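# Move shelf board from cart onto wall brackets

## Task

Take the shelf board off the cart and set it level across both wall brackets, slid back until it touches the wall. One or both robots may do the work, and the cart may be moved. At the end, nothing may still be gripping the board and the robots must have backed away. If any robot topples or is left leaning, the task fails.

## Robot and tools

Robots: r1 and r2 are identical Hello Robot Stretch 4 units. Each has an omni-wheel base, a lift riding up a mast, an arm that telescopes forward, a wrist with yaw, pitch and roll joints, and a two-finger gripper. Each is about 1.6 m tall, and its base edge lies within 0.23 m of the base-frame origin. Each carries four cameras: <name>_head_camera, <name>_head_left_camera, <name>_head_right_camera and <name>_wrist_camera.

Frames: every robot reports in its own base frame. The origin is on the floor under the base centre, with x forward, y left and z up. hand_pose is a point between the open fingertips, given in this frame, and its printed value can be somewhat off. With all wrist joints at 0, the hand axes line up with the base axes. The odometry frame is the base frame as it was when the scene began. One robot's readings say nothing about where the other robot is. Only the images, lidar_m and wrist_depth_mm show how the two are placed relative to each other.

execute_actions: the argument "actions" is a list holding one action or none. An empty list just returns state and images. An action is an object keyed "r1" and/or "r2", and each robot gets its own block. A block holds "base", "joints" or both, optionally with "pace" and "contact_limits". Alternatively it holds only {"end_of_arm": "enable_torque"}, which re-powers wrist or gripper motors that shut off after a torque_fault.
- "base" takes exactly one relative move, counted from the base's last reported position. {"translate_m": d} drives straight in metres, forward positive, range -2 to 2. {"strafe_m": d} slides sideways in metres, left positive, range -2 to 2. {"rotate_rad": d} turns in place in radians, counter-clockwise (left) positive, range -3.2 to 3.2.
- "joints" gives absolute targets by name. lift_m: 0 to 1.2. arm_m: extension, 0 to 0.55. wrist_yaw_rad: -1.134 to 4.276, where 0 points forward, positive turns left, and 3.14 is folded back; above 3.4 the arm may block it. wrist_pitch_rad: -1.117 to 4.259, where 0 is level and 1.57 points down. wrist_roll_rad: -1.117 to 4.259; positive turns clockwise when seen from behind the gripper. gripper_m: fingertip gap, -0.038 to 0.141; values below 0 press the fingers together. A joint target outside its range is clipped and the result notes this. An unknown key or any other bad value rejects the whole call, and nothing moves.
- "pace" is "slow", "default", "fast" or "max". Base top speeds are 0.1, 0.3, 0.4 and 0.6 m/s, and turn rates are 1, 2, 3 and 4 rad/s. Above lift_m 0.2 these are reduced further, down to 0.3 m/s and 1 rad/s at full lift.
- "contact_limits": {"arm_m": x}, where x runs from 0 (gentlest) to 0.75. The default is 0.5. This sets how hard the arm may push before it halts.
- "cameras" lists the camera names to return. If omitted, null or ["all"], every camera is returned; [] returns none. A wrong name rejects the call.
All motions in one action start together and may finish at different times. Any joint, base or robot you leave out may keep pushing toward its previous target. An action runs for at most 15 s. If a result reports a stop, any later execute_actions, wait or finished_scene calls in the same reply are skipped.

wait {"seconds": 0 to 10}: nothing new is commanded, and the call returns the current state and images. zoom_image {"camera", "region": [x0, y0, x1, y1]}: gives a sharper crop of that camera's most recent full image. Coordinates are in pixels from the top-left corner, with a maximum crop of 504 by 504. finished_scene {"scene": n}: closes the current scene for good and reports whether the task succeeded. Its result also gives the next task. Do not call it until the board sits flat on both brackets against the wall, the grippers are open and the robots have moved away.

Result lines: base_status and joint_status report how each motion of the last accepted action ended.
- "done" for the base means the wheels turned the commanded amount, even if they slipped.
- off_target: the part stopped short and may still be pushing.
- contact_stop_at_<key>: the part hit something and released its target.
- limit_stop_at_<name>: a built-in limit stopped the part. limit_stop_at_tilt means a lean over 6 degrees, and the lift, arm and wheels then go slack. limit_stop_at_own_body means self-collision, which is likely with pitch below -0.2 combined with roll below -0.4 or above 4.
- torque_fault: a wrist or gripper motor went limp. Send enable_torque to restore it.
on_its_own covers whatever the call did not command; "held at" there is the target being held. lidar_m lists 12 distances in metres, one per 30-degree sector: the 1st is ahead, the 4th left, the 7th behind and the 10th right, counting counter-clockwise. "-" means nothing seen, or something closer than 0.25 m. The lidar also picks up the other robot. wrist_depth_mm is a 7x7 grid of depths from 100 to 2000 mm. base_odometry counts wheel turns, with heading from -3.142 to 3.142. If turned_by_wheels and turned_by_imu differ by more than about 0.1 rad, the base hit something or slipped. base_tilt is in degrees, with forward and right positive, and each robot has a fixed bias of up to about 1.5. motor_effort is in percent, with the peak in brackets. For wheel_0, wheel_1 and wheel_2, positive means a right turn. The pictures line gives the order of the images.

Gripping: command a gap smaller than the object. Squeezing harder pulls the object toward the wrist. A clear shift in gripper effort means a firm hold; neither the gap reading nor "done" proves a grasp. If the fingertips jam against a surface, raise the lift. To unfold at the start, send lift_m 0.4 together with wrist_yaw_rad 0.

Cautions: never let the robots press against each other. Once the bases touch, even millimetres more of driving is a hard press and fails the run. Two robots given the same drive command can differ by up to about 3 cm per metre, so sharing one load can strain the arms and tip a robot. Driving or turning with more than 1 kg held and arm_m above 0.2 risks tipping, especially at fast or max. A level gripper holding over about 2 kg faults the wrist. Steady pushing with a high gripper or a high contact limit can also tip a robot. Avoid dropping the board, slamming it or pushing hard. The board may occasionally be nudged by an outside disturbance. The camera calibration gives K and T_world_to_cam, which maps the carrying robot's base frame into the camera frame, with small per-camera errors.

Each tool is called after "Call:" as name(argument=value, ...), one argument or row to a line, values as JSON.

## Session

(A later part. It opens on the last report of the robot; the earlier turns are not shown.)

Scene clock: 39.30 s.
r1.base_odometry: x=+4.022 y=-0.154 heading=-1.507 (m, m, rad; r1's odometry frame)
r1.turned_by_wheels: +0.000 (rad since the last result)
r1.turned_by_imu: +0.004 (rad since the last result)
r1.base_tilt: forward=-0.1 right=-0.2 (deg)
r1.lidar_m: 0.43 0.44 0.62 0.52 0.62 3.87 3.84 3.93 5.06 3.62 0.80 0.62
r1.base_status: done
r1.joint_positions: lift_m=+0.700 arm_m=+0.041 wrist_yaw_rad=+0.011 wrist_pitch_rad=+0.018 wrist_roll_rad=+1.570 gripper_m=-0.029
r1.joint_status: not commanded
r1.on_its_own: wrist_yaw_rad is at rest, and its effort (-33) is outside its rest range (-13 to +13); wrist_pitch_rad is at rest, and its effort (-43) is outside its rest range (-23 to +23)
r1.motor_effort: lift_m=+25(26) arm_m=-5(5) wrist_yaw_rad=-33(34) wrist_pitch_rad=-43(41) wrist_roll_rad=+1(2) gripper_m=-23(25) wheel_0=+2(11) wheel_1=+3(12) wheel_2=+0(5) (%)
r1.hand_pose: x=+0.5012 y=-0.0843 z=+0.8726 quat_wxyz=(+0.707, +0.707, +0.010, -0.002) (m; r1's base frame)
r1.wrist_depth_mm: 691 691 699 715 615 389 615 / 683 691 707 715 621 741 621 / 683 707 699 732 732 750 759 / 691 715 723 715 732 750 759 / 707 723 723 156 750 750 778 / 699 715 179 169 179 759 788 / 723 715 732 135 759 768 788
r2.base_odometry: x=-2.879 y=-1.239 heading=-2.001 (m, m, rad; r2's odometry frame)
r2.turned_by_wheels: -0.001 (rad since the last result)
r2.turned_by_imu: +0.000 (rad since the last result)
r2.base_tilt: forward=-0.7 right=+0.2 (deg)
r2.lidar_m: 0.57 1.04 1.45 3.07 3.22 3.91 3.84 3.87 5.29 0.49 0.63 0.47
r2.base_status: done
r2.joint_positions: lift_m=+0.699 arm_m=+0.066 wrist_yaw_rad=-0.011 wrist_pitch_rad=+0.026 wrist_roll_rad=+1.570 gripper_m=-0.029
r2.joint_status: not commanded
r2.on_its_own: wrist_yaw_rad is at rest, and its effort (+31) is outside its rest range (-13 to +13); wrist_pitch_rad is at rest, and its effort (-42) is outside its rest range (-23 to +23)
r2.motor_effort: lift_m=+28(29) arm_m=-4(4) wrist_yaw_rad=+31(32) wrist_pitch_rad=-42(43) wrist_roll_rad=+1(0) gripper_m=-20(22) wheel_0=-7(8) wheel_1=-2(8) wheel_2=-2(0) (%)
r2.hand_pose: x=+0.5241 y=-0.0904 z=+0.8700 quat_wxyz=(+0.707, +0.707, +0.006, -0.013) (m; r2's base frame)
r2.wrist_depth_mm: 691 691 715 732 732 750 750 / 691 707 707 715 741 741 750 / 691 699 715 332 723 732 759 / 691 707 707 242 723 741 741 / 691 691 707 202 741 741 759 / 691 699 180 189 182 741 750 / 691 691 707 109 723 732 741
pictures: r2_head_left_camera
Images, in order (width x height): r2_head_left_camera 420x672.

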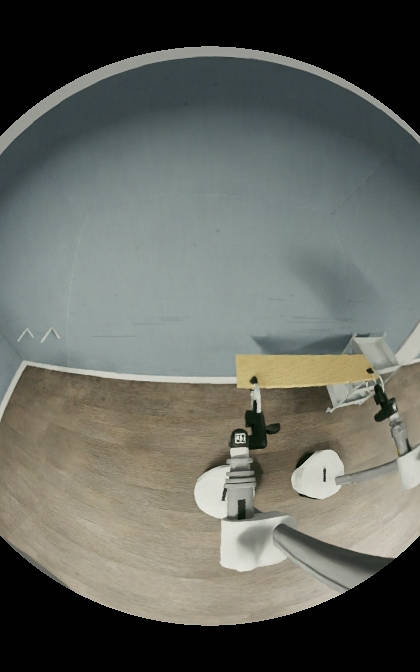

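Overcompensated somewhat.

Call:
execute_actions(
  actions=[
    {"r1":{"base":{"strafe_m":0.8}},"r2":{"base":{"strafe_m":0.8}}},
  ],
  cameras=[],
)

Scene clock: 43.60 s.
r1.base_odometry: x=+4.820 y=-0.103 heading=-1.507 (m, m, rad; r1's odometry frame)
r1.turned_by_wheels: +0.000 (rad since the last result)
r1.turned_by_imu: +0.007 (rad since the last result)
r1.base_tilt: forward=+0.0 right=-0.2 (deg)
r1.lidar_m: 0.43 0.47 0.58 0.52 3.15 3.83 3.81 3.93 5.47 3.60 1.23 1.03
r1.base_status: done
r1.joint_positions: lift_m=+0.700 arm_m=+0.041 wrist_yaw_rad=+0.003 wrist_pitch_rad=+0.018 wrist_roll_rad=+1.570 gripper_m=-0.029
r1.joint_status: not commanded
r1.on_its_own: wrist_pitch_rad is at rest, and its effort (-42) is outside its rest range (-23 to +23)
r1.motor_effort: lift_m=+25(25) arm_m=-5(5) wrist_yaw_rad=-12(33) wrist_pitch_rad=-42(42) wrist_roll_rad=+2(2) gripper_m=-25(24) wheel_0=+0(7) wheel_1=+3(12) wheel_2=+1(2) (%)
r1.hand_pose: x=+0.5006 y=-0.0865 z=+0.8726 quat_wxyz=(+0.707, +0.707, +0.008, -0.005) (m; r1's base frame)
r1.wrist_depth_mm: 707 707 723 741 750 759 768 / 707 723 732 732 741 768 768 / 715 723 732 741 759 759 768 / 715 732 741 750 759 768 778 / 723 741 741 155 759 778 778 / 723 732 178 167 179 778 788 / 732 741 759 135 768 788 809
r2.base_odometry: x=-2.152 y=-1.573 heading=-2.002 (m, m, rad; r2's odometry frame)
r2.turned_by_wheels: +0.000 (rad since the last result)
r2.turned_by_imu: -0.004 (rad since the last result)
r2.base_tilt: forward=-0.7 right=+0.2 (deg)
r2.lidar_m: 0.48 1.03 1.43 2.29 2.38 3.24 3.81 3.89 0.63 0.50 0.63 0.49
r2.base_status: done
r2.joint_positions: lift_m=+0.699 arm_m=+0.066 wrist_yaw_rad=-0.005 wrist_pitch_rad=+0.026 wrist_roll_rad=+1.570 gripper_m=-0.029
r2.joint_status: not commanded
r2.on_its_own: wrist_yaw_rad is at rest, and its effort (+14) is outside its rest range (-13 to +13); wrist_pitch_rad is at rest, and its effort (-41) is outside its rest range (-23 to +23)
r2.motor_effort: lift_m=+27(28) arm_m=-4(4) wrist_yaw_rad=+14(33) wrist_pitch_rad=-41(42) wrist_roll_rad=-1(0) gripper_m=-21(22) wheel_0=-3(14) wheel_1=-1(7) wheel_2=-2(4) (%)
r2.hand_pose: x=+0.5247 y=-0.0887 z=+0.8701 quat_wxyz=(+0.707, +0.707, +0.008, -0.011) (m; r2's base frame)
r2.wrist_depth_mm: 691 699 699 723 732 732 750 / 699 707 715 723 732 723 750 / 683 699 707 293 715 741 741 / 707 683 707 224 723 732 741 / 683 691 699 202 723 741 741 / 683 699 180 189 181 741 741 / 683 691 699 108 723 732 741
pictures: none
No camera images: the call's "cameras" was empty. Leave "cameras" out to get every camera's image.

Ratio ≈1.01.

Call:
execute_actions(
  actions=[
    {"r1":{"base":{"strafe_m":1.0},"joints":{"arm_m":0.08}},"r2":{"base":{"strafe_m":1.006}}},
  ],
  cameras=["r1_head_camera","r2_head_camera","r1_wrist_camera","r2_wrist_camera"],
)

Scene clock: 48.53 s.
r1.base_odometry: x=+5.818 y=-0.040 heading=-1.507 (m, m, rad; r1's odometry frame)
r1.turned_by_wheels: +0.000 (rad since the last result)
r1.turned_by_imu: +0.003 (rad since the last result)
r1.base_tilt: forward=+0.0 right=-0.3 (deg)
r1.lidar_m: 0.45 0.50 0.57 0.52 2.12 3.00 3.80 3.88 5.45 2.17 1.46 1.05
r1.base_status: done
r1.joint_positions: lift_m=+0.700 arm_m=+0.079 wrist_yaw_rad=+0.003 wrist_pitch_rad=+0.018 wrist_roll_rad=+1.570 gripper_m=-0.029
r1.joint_status: all done
r1.on_its_own: wrist_pitch_rad is at rest, and its effort (-43) is outside its rest range (-23 to +23)
r1.motor_effort: lift_m=+24(25) arm_m=+5(6) wrist_yaw_rad=-11(11) wrist_pitch_rad=-43(42) wrist_roll_rad=+2(2) gripper_m=-25(24) wheel_0=-1(12) wheel_1=+4(12) wheel_2=+0(2) (%)
r1.hand_pose: x=+0.5387 y=-0.0865 z=+0.8726 quat_wxyz=(+0.707, +0.707, +0.007, -0.005) (m; r1's base frame)
r1.wrist_depth_mm: 691 707 715 723 732 750 759 / 691 707 723 723 741 750 759 / 691 707 715 741 741 750 768 / 715 723 723 732 750 759 778 / 707 715 741 155 741 768 778 / 715 732 179 167 179 778 788 / 723 732 741 135 768 788 788
r2.base_odometry: x=-1.238 y=-1.993 heading=-2.002 (m, m, rad; r2's odometry frame)
r2.turned_by_wheels: +0.000 (rad since the last result)
r2.turned_by_imu: +0.001 (rad since the last result)
r2.base_tilt: forward=-0.6 right=+0.2 (deg)
r2.lidar_m: 0.45 0.86 1.33 1.25 1.36 1.83 3.83 3.87 0.58 0.50 0.65 0.49
r2.base_status: done
r2.joint_positions: lift_m=+0.699 arm_m=+0.066 wrist_yaw_rad=-0.004 wrist_pitch_rad=+0.026 wrist_roll_rad=+1.570 gripper_m=-0.029
r2.joint_status: not commanded
r2.on_its_own: wrist_pitch_rad is at rest, and its effort (-41) is outside its rest range (-23 to +23)
r2.motor_effort: lift_m=+27(27) arm_m=-4(4) wrist_yaw_rad=+13(15) wrist_pitch_rad=-41(42) wrist_roll_rad=-1(0) gripper_m=-20(20) wheel_0=-2(8) wheel_1=-1(7) wheel_2=+0(3) (%)
r2.hand_pose: x=+0.5247 y=-0.0886 z=+0.8701 quat_wxyz=(+0.707, +0.707, +0.008, -0.011) (m; r2's base frame)
r2.wrist_depth_mm: 676 691 707 707 715 732 741 / 683 691 699 715 723 723 732 / 683 691 707 287 715 723 741 / 683 691 699 220 723 723 732 / 676 699 707 202 723 732 741 / 691 691 181 189 181 732 741 / 676 683 707 109 723 723 741
pictures: r1_head_camera, r1_wrist_camera, r2_head_camera, r2_wrist_camera
camera_calibration (this result's frames):
r1_wrist_camera: T_world_to_cam=[[-0.0424135, -0.0445457, -0.998107, 0.880836], [0.00215607, 0.998999, -0.0446771, 0.184761], [0.999098, -0.0040469, -0.042275, -0.276811], [0, 0, 0, 1]] pos_world=[0.313522, -0.146459, 0.875721]
r2_wrist_camera: T_world_to_cam=[[-0.0633118, 0.0437472, -0.997035, 0.901217], [-0.00808023, 0.998984, 0.0443458, 0.103113], [0.997961, 0.0108639, -0.062894, -0.239152], [0, 0, 0, 1]] pos_world=[0.296555, -0.139835, 0.878931]
Images, in order (width x height): r1_head_camera 420x560, r1_wrist_camera 616x392, r2_head_camera 420x560, r2_wrist_camera 616x392.

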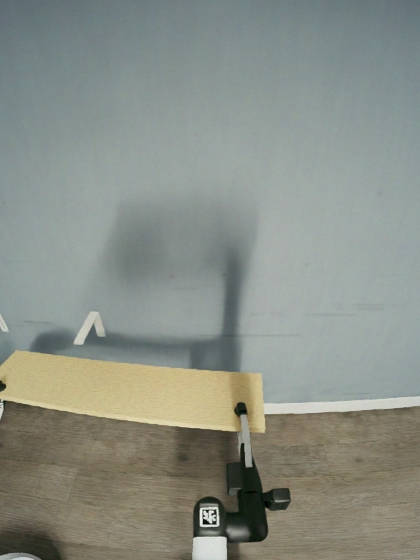

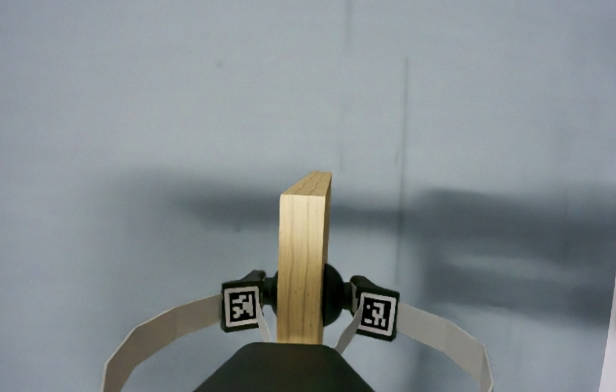

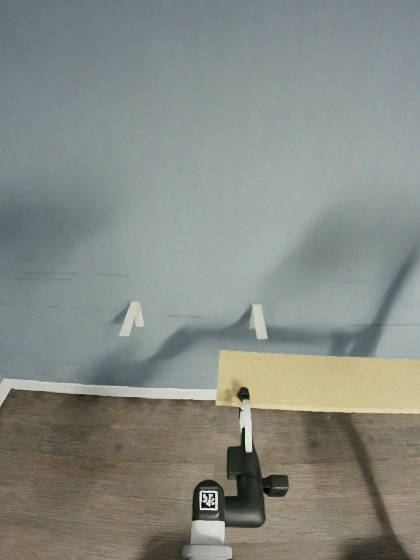

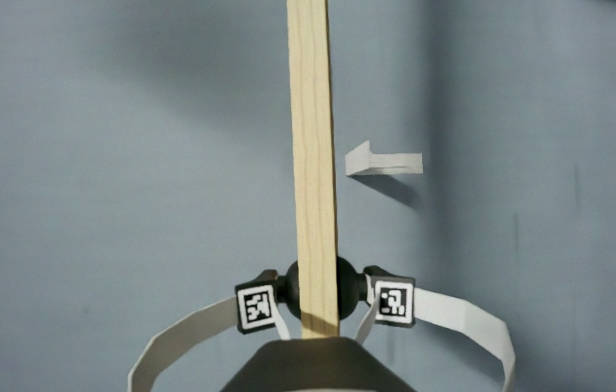

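Call:
execute_actions(
  actions=[
    {"r1":{"base":{"strafe_m":0.5},"joints":{"arm_m":0.14}},"r2":{"base":{"strafe_m":0.503}}},
  ],
  cameras=["r1_head_camera","r2_head_camera"],
)

Call:
execute_actions(
  actions=[
    {"r1":{"base":{"translate_m":0.26}},"r2":{"base":{"translate_m":0.26}}},
  ],
  cameras=["r1_head_camera","r2_head_camera","r1_wrist_camera","r2_wrist_camera"],
)

Scene clock: 52.27 s.
r1.base_odometry: x=+6.317 y=-0.008 heading=-1.507 (m, m, rad; r1's odometry frame)
r1.turned_by_wheels: +0.000 (rad since the last result)
r1.turned_by_imu: +0.002 (rad since the last result)
r1.base_tilt: forward=+0.0 right=-0.2 (deg)
r1.lidar_m: 0.53 0.54 0.54 0.51 1.60 2.24 3.74 3.88 5.39 2.65 1.45 1.07
r1.base_status: done
r1.joint_positions: lift_m=+0.700 arm_m=+0.139 wrist_yaw_rad=+0.002 wrist_pitch_rad=+0.018 wrist_roll_rad=+1.570 gripper_m=-0.029
r1.joint_status: all done
r1.on_its_own: wrist_pitch_rad is at rest, and its effort (-42) is outside its rest range (-23 to +23)
r1.motor_effort: lift_m=+25(25) arm_m=+5(7) wrist_yaw_rad=-8(11) wrist_pitch_rad=-42(42) wrist_roll_rad=+2(3) gripper_m=-24(21) wheel_0=-1(11) wheel_1=+2(12) wheel_2=+0(2) (%)
r1.hand_pose: x=+0.5986 y=-0.0868 z=+0.8726 quat_wxyz=(+0.707, +0.707, +0.007, -0.006) (m; r1's base frame)
r1.wrist_depth_mm: 647 661 676 676 699 699 707 / 654 661 683 691 699 707 715 / 661 668 683 683 699 707 723 / 654 676 683 683 707 707 723 / 676 676 699 157 715 723 723 / 683 683 179 174 179 723 741 / 676 683 699 135 707 732 741
r2.base_odometry: x=-0.781 y=-2.203 heading=-2.002 (m, m, rad; r2's odometry frame)
r2.turned_by_wheels: +0.000 (rad since the last result)
r2.turned_by_imu: +0.000 (rad since the last result)
r2.base_tilt: forward=-0.6 right=+0.2 (deg)
r2.lidar_m: 0.58 1.03 0.82 0.77 0.80 1.11 3.19 3.90 0.55 0.51 0.66 0.49
r2.base_status: done
r2.joint_positions: lift_m=+0.699 arm_m=+0.066 wrist_yaw_rad=-0.002 wrist_pitch_rad=+0.026 wrist_roll_rad=+1.570 gripper_m=-0.029
r2.joint_status: not commanded
r2.on_its_own: wrist_pitch_rad is at rest, and its effort (-43) is outside its rest range (-23 to +23)
r2.motor_effort: lift_m=+27(27) arm_m=-4(4) wrist_yaw_rad=+6(15) wrist_pitch_rad=-43(41) wrist_roll_rad=+0(1) gripper_m=-19(21) wheel_0=+0(9) wheel_1=-3(8) wheel_2=+0(2) (%)
r2.hand_pose: x=+0.5249 y=-0.0879 z=+0.8701 quat_wxyz=(+0.707, +0.707, +0.009, -0.010) (m; r2's base frame)
r2.wrist_depth_mm: 683 683 691 715 715 723 741 / 676 683 691 715 723 732 732 / 676 691 683 340 715 723 741 / 676 691 699 249 723 732 741 / 676 683 699 204 715 732 732 / 676 691 180 189 181 732 732 / 683 683 707 108 715 732 732
pictures: r1_head_camera, r2_head_camera
Images, in order (width x height): r1_head_camera 420x560, r2_head_camera 420x560.

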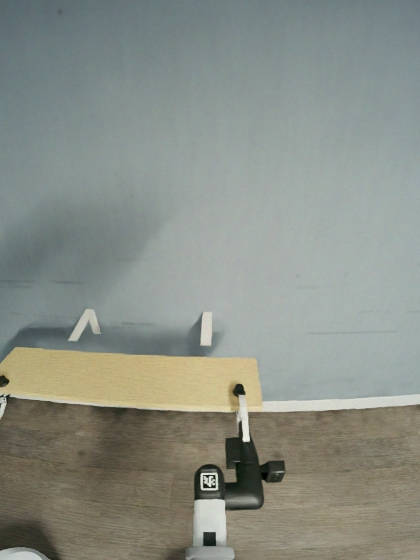

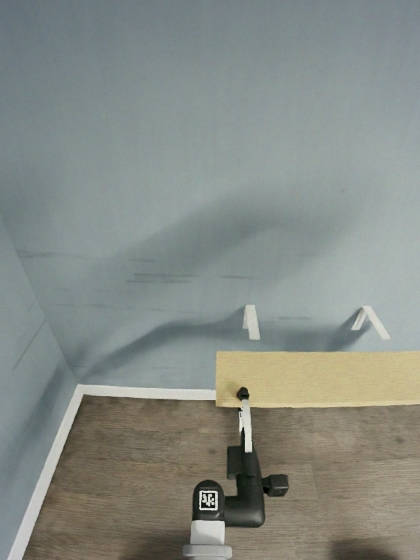

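Scene clock: 54.60 s.
r1.base_odometry: x=+6.333 y=-0.267 heading=-1.507 (m, m, rad; r1's odometry frame)
r1.turned_by_wheels: +0.000 (rad since the last result)
r1.turned_by_imu: -0.001 (rad since the last result)
r1.base_tilt: forward=+0.0 right=-0.2 (deg)
r1.lidar_m: 0.50 0.56 0.53 0.52 1.57 2.25 4.04 4.15 5.80 2.61 1.10 0.80
r1.base_status: done
r1.joint_positions: lift_m=+0.700 arm_m=+0.139 wrist_yaw_rad=-0.003 wrist_pitch_rad=+0.018 wrist_roll_rad=+1.570 gripper_m=-0.029
r1.joint_status: not commanded
r1.on_its_own: wrist_pitch_rad is at rest, and its effort (-41) is outside its rest range (-23 to +23)
r1.motor_effort: lift_m=+25(24) arm_m=+5(5) wrist_yaw_rad=+8(8) wrist_pitch_rad=-41(42) wrist_roll_rad=+1(3) gripper_m=-24(23) wheel_0=+0(9) wheel_1=+3(9) wheel_2=-4(10) (%)
r1.hand_pose: x=+0.5982 y=-0.0884 z=+0.8726 quat_wxyz=(+0.707, +0.707, +0.005, -0.007) (m; r1's base frame)
r1.wrist_depth_mm: 413 413 418 427 433 442 445 / 410 415 421 427 436 445 449 / 413 418 427 430 439 445 455 / 415 418 427 430 442 452 452 / 415 421 430 158 445 449 455 / 418 424 178 173 179 455 462 / 421 427 436 135 445 459 466
r2.base_odometry: x=-0.890 y=-2.440 heading=-2.001 (m, m, rad; r2's odometry frame)
r2.turned_by_wheels: +0.001 (rad since the last result)
r2.turned_by_imu: +0.000 (rad since the last result)
r2.base_tilt: forward=-0.6 right=+0.1 (deg)
r2.lidar_m: 0.58 0.77 0.81 0.75 0.81 1.12 3.19 4.13 0.57 0.48 0.66 0.52
r2.base_status: done
r2.joint_positions: lift_m=+0.699 arm_m=+0.066 wrist_yaw_rad=+0.004 wrist_pitch_rad=+0.026 wrist_roll_rad=+1.570 gripper_m=-0.029
r2.joint_status: not commanded
r2.on_its_own: wrist_pitch_rad is at rest, and its effort (-42) is outside its rest range (-23 to +23)
r2.motor_effort: lift_m=+27(27) arm_m=-4(4) wrist_yaw_rad=-9(9) wrist_pitch_rad=-42(41) wrist_roll_rad=+0(1) gripper_m=-19(21) wheel_0=+3(6) wheel_1=+0(5) wheel_2=+3(8) (%)
r2.hand_pose: x=+0.5254 y=-0.0864 z=+0.8701 quat_wxyz=(+0.707, +0.707, +0.011, -0.008) (m; r2's base frame)
r2.wrist_depth_mm: 430 436 442 449 452 462 466 / 436 439 442 445 459 462 466 / 433 436 445 343 455 462 466 / 439 439 449 246 455 462 469 / 436 439 442 204 462 462 469 / 436 445 182 189 181 466 473 / 442 442 449 109 459 466 469
pictures: r1_head_camera, r1_wrist_camera, r2_head_camera, r2_wrist_camera
camera_calibration (this result's frames):
r1_wrist_camera: T_world_to_cam=[[-0.0426838, -0.0442757, -0.998107, 0.883467], [0.00848987, 0.998965, -0.0446768, 0.182668], [0.999053, -0.0103808, -0.0422637, -0.33677], [0, 0, 0, 1]] pos_world=[0.372609, -0.146858, 0.875723]
r2_wrist_camera: T_world_to_cam=[[-0.0636782, 0.0432609, -0.997032, 0.901313], [-0.0157304, 0.998892, 0.0443463, 0.104922], [0.997847, 0.0185076, -0.0629272, -0.239093], [0, 0, 0, 1]] pos_world=[0.297623, -0.139373, 0.87894]
Images, in order (width x height): r1_head_camera 420x560, r1_wrist_camera 616x392, r2_head_camera 420x560, r2_wrist_camera 616x392.

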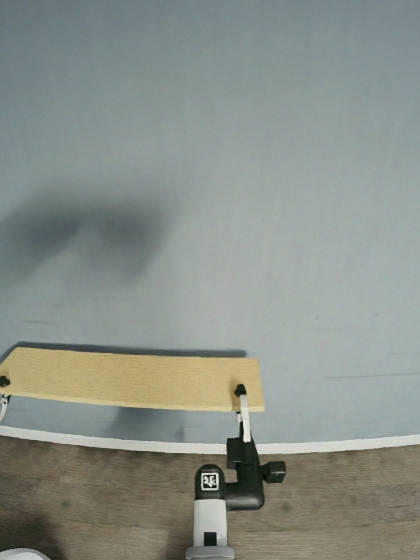

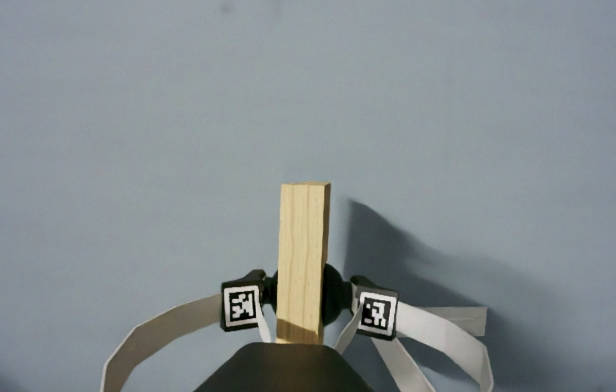

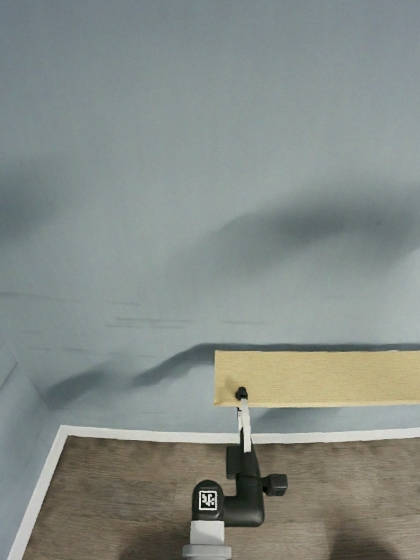

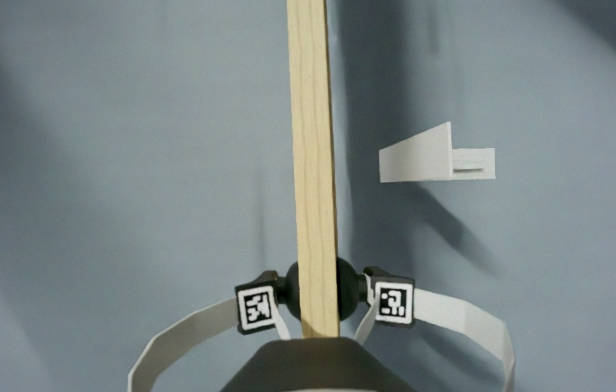

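Call:
execute_actions(
  actions=[
    {"r1":{"joints":{"lift_m":0.612,"arm_m":0.19},"contact_limits":{"arm_m":0.2},"pace":"slow"},"r2":{"joints":{"lift_m":0.612,"arm_m":0.105},"contact_limits":{"arm_m":0.2},"pace":"slow"}},
  ],
  cameras=["r1_head_camera","r1_wrist_camera","r2_wrist_camera"],
)

Scene clock: 56.77 s.
r1.base_odometry: x=+6.333 y=-0.267 heading=-1.507 (m, m, rad; r1's odometry frame)
r1.turned_by_wheels: +0.000 (rad since the last result)
r1.turned_by_imu: +0.000 (rad since the last result)
r1.base_tilt: forward=+0.0 right=-0.2 (deg)
r1.lidar_m: 0.57 0.59 0.52 0.51 1.58 2.22 4.05 4.13 5.77 2.61 1.10 0.81
r1.base_status: not commanded
r1.joint_positions: lift_m=+0.612 arm_m=+0.189 wrist_yaw_rad=-0.004 wrist_pitch_rad=+0.013 wrist_roll_rad=+1.570 gripper_m=-0.029
r1.joint_status: all done
r1.on_its_own: wrist_pitch_rad is at rest, and its effort (-30) is outside its rest range (-23 to +23)
r1.motor_effort: lift_m=+19(22) arm_m=+6(7) wrist_yaw_rad=+11(11) wrist_pitch_rad=-30(44) wrist_roll_rad=+2(1) gripper_m=-24(25) wheel_0=+0(1) wheel_1=+3(3) wheel_2=-4(4) (%)
r1.contact_limits: arm_m 0.2
r1.hand_pose: x=+0.6480 y=-0.0887 z=+0.7864 quat_wxyz=(+0.707, +0.707, +0.003, -0.006) (m; r1's base frame)
r1.wrist_depth_mm: 364 366 373 377 382 389 394 / 366 370 375 379 387 392 397 / 366 370 377 382 389 394 399 / 370 373 379 384 389 394 402 / 370 373 379 200 389 397 402 / 370 375 180 185 179 399 404 / 375 379 384 149 394 402 407
r2.base_odometry: x=-0.890 y=-2.440 heading=-2.001 (m, m, rad; r2's odometry frame)
r2.turned_by_wheels: +0.000 (rad since the last result)
r2.turned_by_imu: +0.000 (rad since the last result)
r2.base_tilt: forward=-0.8 right=+0.2 (deg)
r2.lidar_m: 0.50 0.75 0.81 0.76 0.82 1.13 3.25 4.12 0.57 0.50 0.72 0.54
r2.base_status: not commanded
r2.joint_positions: lift_m=+0.612 arm_m=+0.104 wrist_yaw_rad=+0.004 wrist_pitch_rad=+0.020 wrist_roll_rad=+1.570 gripper_m=-0.029
r2.joint_status: all done
r2.motor_effort: lift_m=+17(25) arm_m=+5(5) wrist_yaw_rad=-11(11) wrist_pitch_rad=-23(43) wrist_roll_rad=-1(0) gripper_m=-23(21) wheel_0=+3(3) wheel_1=+0(0) wheel_2=+4(3) (%)
r2.contact_limits: arm_m 0.2
r2.hand_pose: x=+0.5639 y=-0.0862 z=+0.7848 quat_wxyz=(+0.707, +0.707, +0.008, -0.006) (m; r2's base frame)
r2.wrist_depth_mm: 397 404 404 407 415 421 424 / 402 404 404 407 418 418 424 / 407 404 407 235 415 421 424 / 399 399 410 413 418 424 424 / 404 407 407 208 421 421 424 / 402 407 182 196 181 427 427 / 404 404 413 109 421 421 430
pictures: r1_head_camera, r1_wrist_camera, r2_wrist_camera
camera_calibration (this result's frames):
r1_wrist_camera: T_world_to_cam=[[-0.0382075, -0.0442464, -0.99829, 0.796714], [0.00984962, 0.998954, -0.0446528, 0.177823], [0.999221, -0.0115388, -0.0377317, -0.393938], [0, 0, 0, 1]] pos_world=[0.42232, -0.146931, 0.788428]
r2_wrist_camera: T_world_to_cam=[[-0.0570934, 0.0432664, -0.997431, 0.815326], [-0.0165382, 0.998882, 0.044276, 0.109671], [0.998232, 0.0190236, -0.056314, -0.288235], [0, 0, 0, 1]] pos_world=[0.336089, -0.139341, 0.792144]
Images, in order (width x height): r1_head_camera 420x560, r1_wrist_camera 616x392, r2_wrist_camera 616x392.

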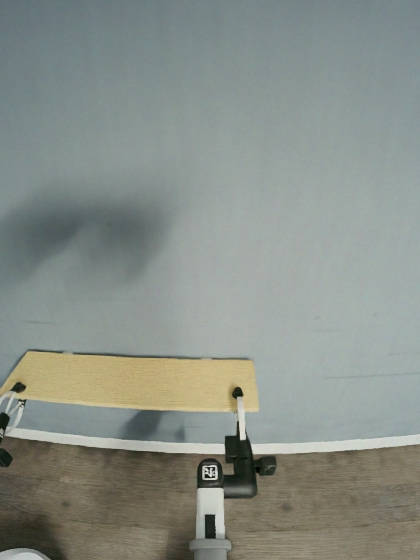

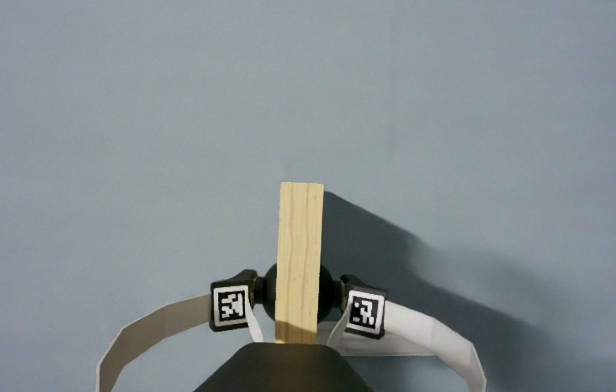

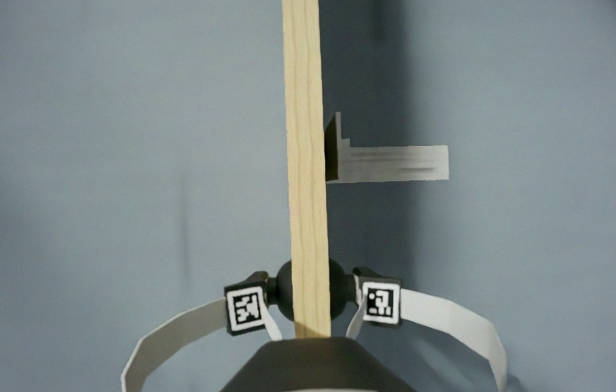

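Call:
execute_actions(
  actions=[
    {"r1":{"joints":{"lift_m":0.598,"arm_m":0.215},"contact_limits":{"arm_m":0.15},"pace":"slow"},"r2":{"joints":{"lift_m":0.599,"arm_m":0.13},"contact_limits":{"arm_m":0.15},"pace":"slow"}},
  ],
  cameras=["r1_head_camera","r2_wrist_camera"],
)

Call:
execute_actions(
  actions=[
    {"r1":{"joints":{"gripper_m":0.08}},"r2":{"joints":{"gripper_m":0.08}}},
  ],
  cameras=["r1_head_camera","r2_head_camera","r2_wrist_camera"],
)

Scene clock: 58.47 s.
r1.base_odometry: x=+6.333 y=-0.267 heading=-1.507 (m, m, rad; r1's odometry frame)
r1.turned_by_wheels: +0.000 (rad since the last result)
r1.turned_by_imu: +0.000 (rad since the last result)
r1.base_tilt: forward=+0.0 right=-0.2 (deg)
r1.lidar_m: 0.58 0.62 0.55 0.50 1.58 2.22 4.06 4.16 5.75 2.61 1.08 0.81
r1.base_status: not commanded
r1.joint_positions: lift_m=+0.598 arm_m=+0.214 wrist_yaw_rad=-0.005 wrist_pitch_rad=+0.008 wrist_roll_rad=+1.570 gripper_m=-0.029
r1.joint_status: all done
r1.motor_effort: lift_m=+18(15) arm_m=+6(6) wrist_yaw_rad=+13(13) wrist_pitch_rad=-13(29) wrist_roll_rad=+2(2) gripper_m=-26(26) wheel_0=+1(0) wheel_1=+3(3) wheel_2=-4(4) (%)
r1.contact_limits: arm_m 0.15
r1.hand_pose: x=+0.6729 y=-0.0889 z=+0.7740 quat_wxyz=(+0.707, +0.707, +0.001, -0.005) (m; r1's base frame)
r1.wrist_depth_mm: 343 345 349 355 355 364 364 / 343 347 349 355 359 366 366 / 345 349 353 355 359 366 370 / 347 349 355 359 364 368 370 / 349 351 355 208 366 370 377 / 351 353 179 182 181 373 377 / 351 357 357 155 366 373 377
r2.base_odometry: x=-0.890 y=-2.440 heading=-2.001 (m, m, rad; r2's odometry frame)
r2.turned_by_wheels: +0.000 (rad since the last result)
r2.turned_by_imu: +0.000 (rad since the last result)
r2.base_tilt: forward=-0.6 right=+0.2 (deg)
r2.lidar_m: 0.55 0.75 0.80 0.73 0.80 1.12 3.20 4.15 0.56 0.49 0.70 0.56
r2.base_status: not commanded
r2.joint_positions: lift_m=+0.599 arm_m=+0.129 wrist_yaw_rad=+0.004 wrist_pitch_rad=+0.017 wrist_roll_rad=+1.570 gripper_m=-0.029
r2.joint_status: all done
r2.motor_effort: lift_m=+17(17) arm_m=+5(7) wrist_yaw_rad=-10(11) wrist_pitch_rad=-16(21) wrist_roll_rad=+0(0) gripper_m=-22(21) wheel_0=+3(3) wheel_1=+0(0) wheel_2=+4(4) (%)
r2.contact_limits: arm_m 0.15
r2.hand_pose: x=+0.5888 y=-0.0862 z=+0.7725 quat_wxyz=(+0.707, +0.707, +0.008, -0.005) (m; r2's base frame)
r2.wrist_depth_mm: 375 377 379 384 387 394 397 / 375 375 384 387 389 394 402 / 377 379 384 191 392 394 399 / 379 382 387 389 392 397 399 / 377 379 384 209 394 397 402 / 379 379 180 196 183 399 399 / 377 382 389 109 394 397 402
pictures: r1_head_camera, r2_wrist_camera
camera_calibration (this result's frames):
r2_wrist_camera: T_world_to_cam=[[-0.054542, 0.0432781, -0.997573, 0.803152], [-0.016635, 0.998882, 0.0442444, 0.110711], [0.998373, 0.0190078, -0.0537611, -0.315858], [0, 0, 0, 1]] pos_world=[0.360991, -0.139342, 0.779323]
Images, in order (width x height): r1_head_camera 420x560, r2_wrist_camera 616x392.

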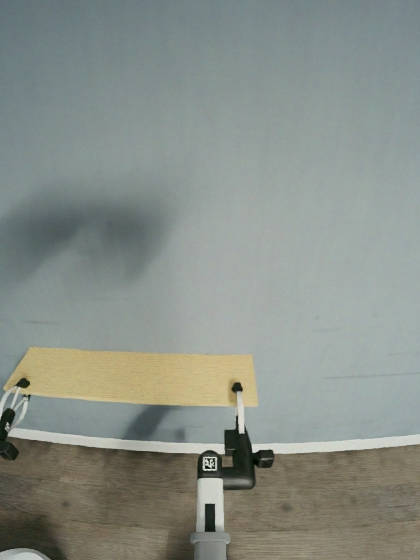

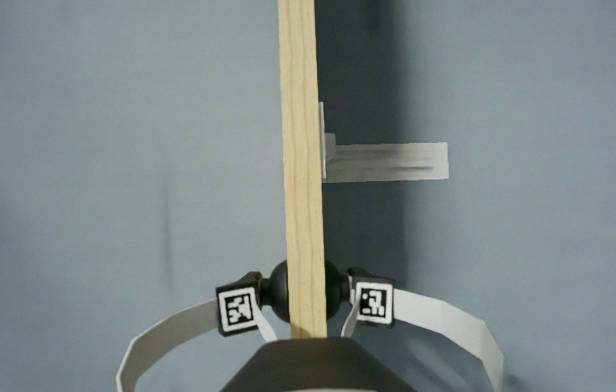

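Scene clock: 60.27 s.
r1.base_odometry: x=+6.333 y=-0.267 heading=-1.507 (m, m, rad; r1's odometry frame)
r1.turned_by_wheels: +0.000 (rad since the last result)
r1.turned_by_imu: +0.000 (rad since the last result)
r1.base_tilt: forward=-0.1 right=-0.3 (deg)
r1.lidar_m: 0.60 0.62 0.55 0.51 1.59 2.23 4.07 4.12 5.76 2.61 1.09 0.81
r1.base_status: not commanded
r1.joint_positions: lift_m=+0.598 arm_m=+0.214 wrist_yaw_rad=+0.000 wrist_pitch_rad=+0.006 wrist_roll_rad=+1.570 gripper_m=+0.080
r1.joint_status: all done
r1.motor_effort: lift_m=+18(18) arm_m=+5(6) wrist_yaw_rad=-1(20) wrist_pitch_rad=-7(14) wrist_roll_rad=+3(2) gripper_m=-4(26) wheel_0=+1(1) wheel_1=+3(3) wheel_2=-4(4) (%)
r1.hand_pose: x=+0.6734 y=-0.0875 z=+0.7747 quat_wxyz=(+0.707, +0.707, +0.002, -0.002) (m; r1's base frame)
r1.wrist_depth_mm: 342 343 347 351 357 357 359 / 343 345 349 353 355 362 362 / 345 347 353 357 357 364 366 / 347 351 355 357 359 364 366 / 349 353 355 160 364 368 373 / 351 353 211 161 197 370 375 / 351 355 359 134 362 373 377
r2.base_odometry: x=-0.890 y=-2.439 heading=-2.002 (m, m, rad; r2's odometry frame)
r2.turned_by_wheels: +0.000 (rad since the last result)
r2.turned_by_imu: -0.001 (rad since the last result)
r2.base_tilt: forward=-0.7 right=+0.2 (deg)
r2.lidar_m: 0.55 0.76 0.81 0.78 0.82 1.12 3.19 4.16 0.56 0.48 0.69 0.51
r2.base_status: not commanded
r2.joint_positions: lift_m=+0.599 arm_m=+0.129 wrist_yaw_rad=+0.000 wrist_pitch_rad=+0.015 wrist_roll_rad=+1.570 gripper_m=+0.080
r2.joint_status: all done
r2.motor_effort: lift_m=+17(17) arm_m=+5(6) wrist_yaw_rad=+1(11) wrist_pitch_rad=-8(16) wrist_roll_rad=+0(0) gripper_m=-1(21) wheel_0=+3(6) wheel_1=+0(2) wheel_2=-1(4) (%)
r2.hand_pose: x=+0.5886 y=-0.0873 z=+0.7732 quat_wxyz=(+0.707, +0.707, +0.005, -0.005) (m; r2's base frame)
r2.wrist_depth_mm: 379 382 382 387 392 394 397 / 377 379 382 387 389 394 399 / 379 382 389 224 392 394 397 / 382 382 384 387 392 399 397 / 382 382 387 387 392 399 399 / 382 384 194 192 216 397 399 / 382 384 387 109 394 399 402
pictures: r1_head_camera, r2_head_camera, r2_wrist_camera
camera_calibration (this result's frames):
r2_wrist_camera: T_world_to_cam=[[-0.0520015, 0.0434835, -0.9977, 0.802493], [-0.0129838, 0.998938, 0.0442142, 0.10964], [0.998563, 0.0152531, -0.0513816, -0.317864], [0, 0, 0, 1]] pos_world=[0.360561, -0.139571, 0.779467]
Images, in order (width x height): r1_head_camera 420x560, r2_head_camera 420x560, r2_wrist_camera 616x392.

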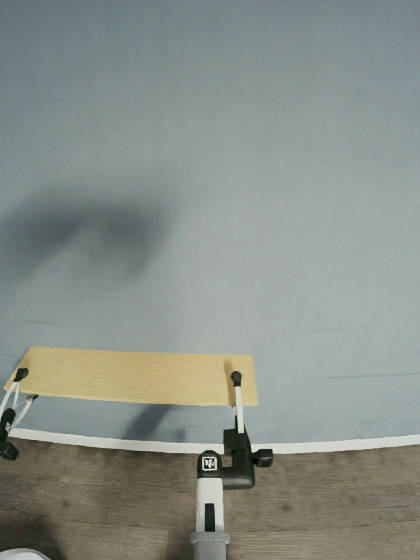

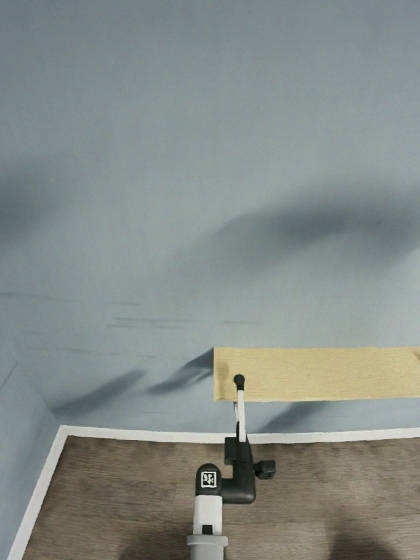

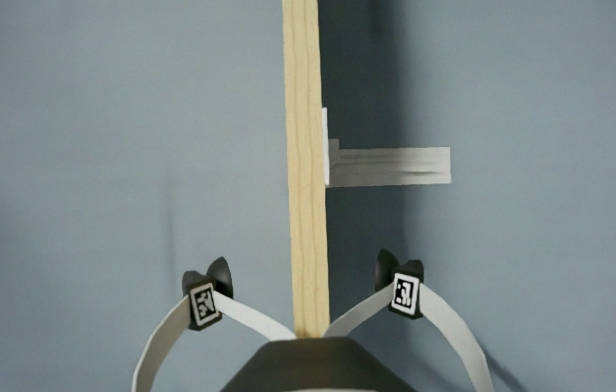

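Opening pressed it to the wall (edge 0.2 from wall).

Call:
execute_actions(
  actions=[
    {"r1":{"base":{"translate_m":-0.5},"joints":{"arm_m":0},"pace":"fast"},"r2":{"base":{"translate_m":-0.5},"joints":{"arm_m":0},"pace":"fast"}},
  ],
  cameras=["r1_head_camera"],
)

Call:
finished_scene(
  scene=1,
)

Scene clock: 63.30 s.
r1.base_odometry: x=+6.302 y=+0.232 heading=-1.507 (m, m, rad; r1's odometry frame)
r1.turned_by_wheels: +0.000 (rad since the last result)
r1.turned_by_imu: +0.001 (rad since the last result)
r1.base_tilt: forward=+0.0 right=-0.2 (deg)
r1.lidar_m: 1.08 1.14 0.55 0.53 1.62 2.23 3.50 3.63 5.04 3.09 1.79 1.32
r1.base_status: done
r1.joint_positions: lift_m=+0.598 arm_m=+0.003 wrist_yaw_rad=+0.000 wrist_pitch_rad=+0.005 wrist_roll_rad=+1.570 gripper_m=+0.080
r1.joint_status: all done
joint sent to its limit — the command would take r1.arm_m past its lower limit, so that joint was sent only as far as its limit.
r1.motor_effort: lift_m=+18(18) arm_m=-5(6) wrist_yaw_rad=-1(4) wrist_pitch_rad=-6(7) wrist_roll_rad=+2(3) gripper_m=-4(4) wheel_0=-3(11) wheel_1=-3(8) wheel_2=+1(18) (%)
r1.hand_pose: x=+0.4624 y=-0.0875 z=+0.7748 quat_wxyz=(+0.707, +0.707, +0.002, -0.002) (m; r1's base frame)
r1.wrist_depth_mm: 1008 1025 1042 1042 1042 1078 1060 / 1008 1025 1060 1060 1098 1078 1060 / 1025 1025 1060 1042 1078 1078 1042 / 1025 1042 1042 1060 1078 1098 1060 / 1042 1042 1060 1060 1078 1118 1025 / 1060 1060 211 1098 197 1098 1025 / 1060 1060 1078 134 1118 1118 976
r2.base_odometry: x=-0.681 y=-1.985 heading=-2.002 (m, m, rad; r2's odometry frame)
r2.turned_by_wheels: +0.000 (rad since the last result)
r2.turned_by_imu: +0.001 (rad since the last result)
r2.base_tilt: forward=-0.7 right=+0.2 (deg)
r2.lidar_m: 1.03 1.11 0.81 0.75 0.82 1.14 3.22 3.64 0.57 0.52 0.79 1.06
r2.base_status: done
r2.joint_positions: lift_m=+0.599 arm_m=+0.001 wrist_yaw_rad=+0.000 wrist_pitch_rad=+0.015 wrist_roll_rad=+1.570 gripper_m=+0.080
r2.joint_status: all done
r2.motor_effort: lift_m=+17(17) arm_m=-4(6) wrist_yaw_rad=+1(1) wrist_pitch_rad=-9(9) wrist_roll_rad=+1(0) gripper_m=-1(2) wheel_0=+1(6) wheel_1=+1(6) wheel_2=-2(11) (%)
r2.hand_pose: x=+0.4601 y=-0.0874 z=+0.7733 quat_wxyz=(+0.707, +0.707, +0.005, -0.005) (m; r2's base frame)
r2.wrist_depth_mm: 976 976 976 1008 991 1008 991 / 960 991 991 991 1042 1008 1025 / 991 1008 976 991 1008 1025 1025 / 976 991 1008 991 1008 1008 976 / 976 991 991 1008 1008 1008 1025 / 991 976 194 1008 216 1025 1042 / 991 976 991 109 1025 1008 1008
pictures: r1_head_camera
Images, in order (width x height): r1_head_camera 420x560.

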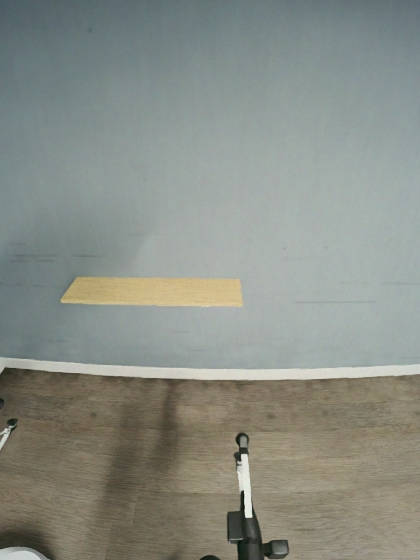

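The scene is finished: the task was done.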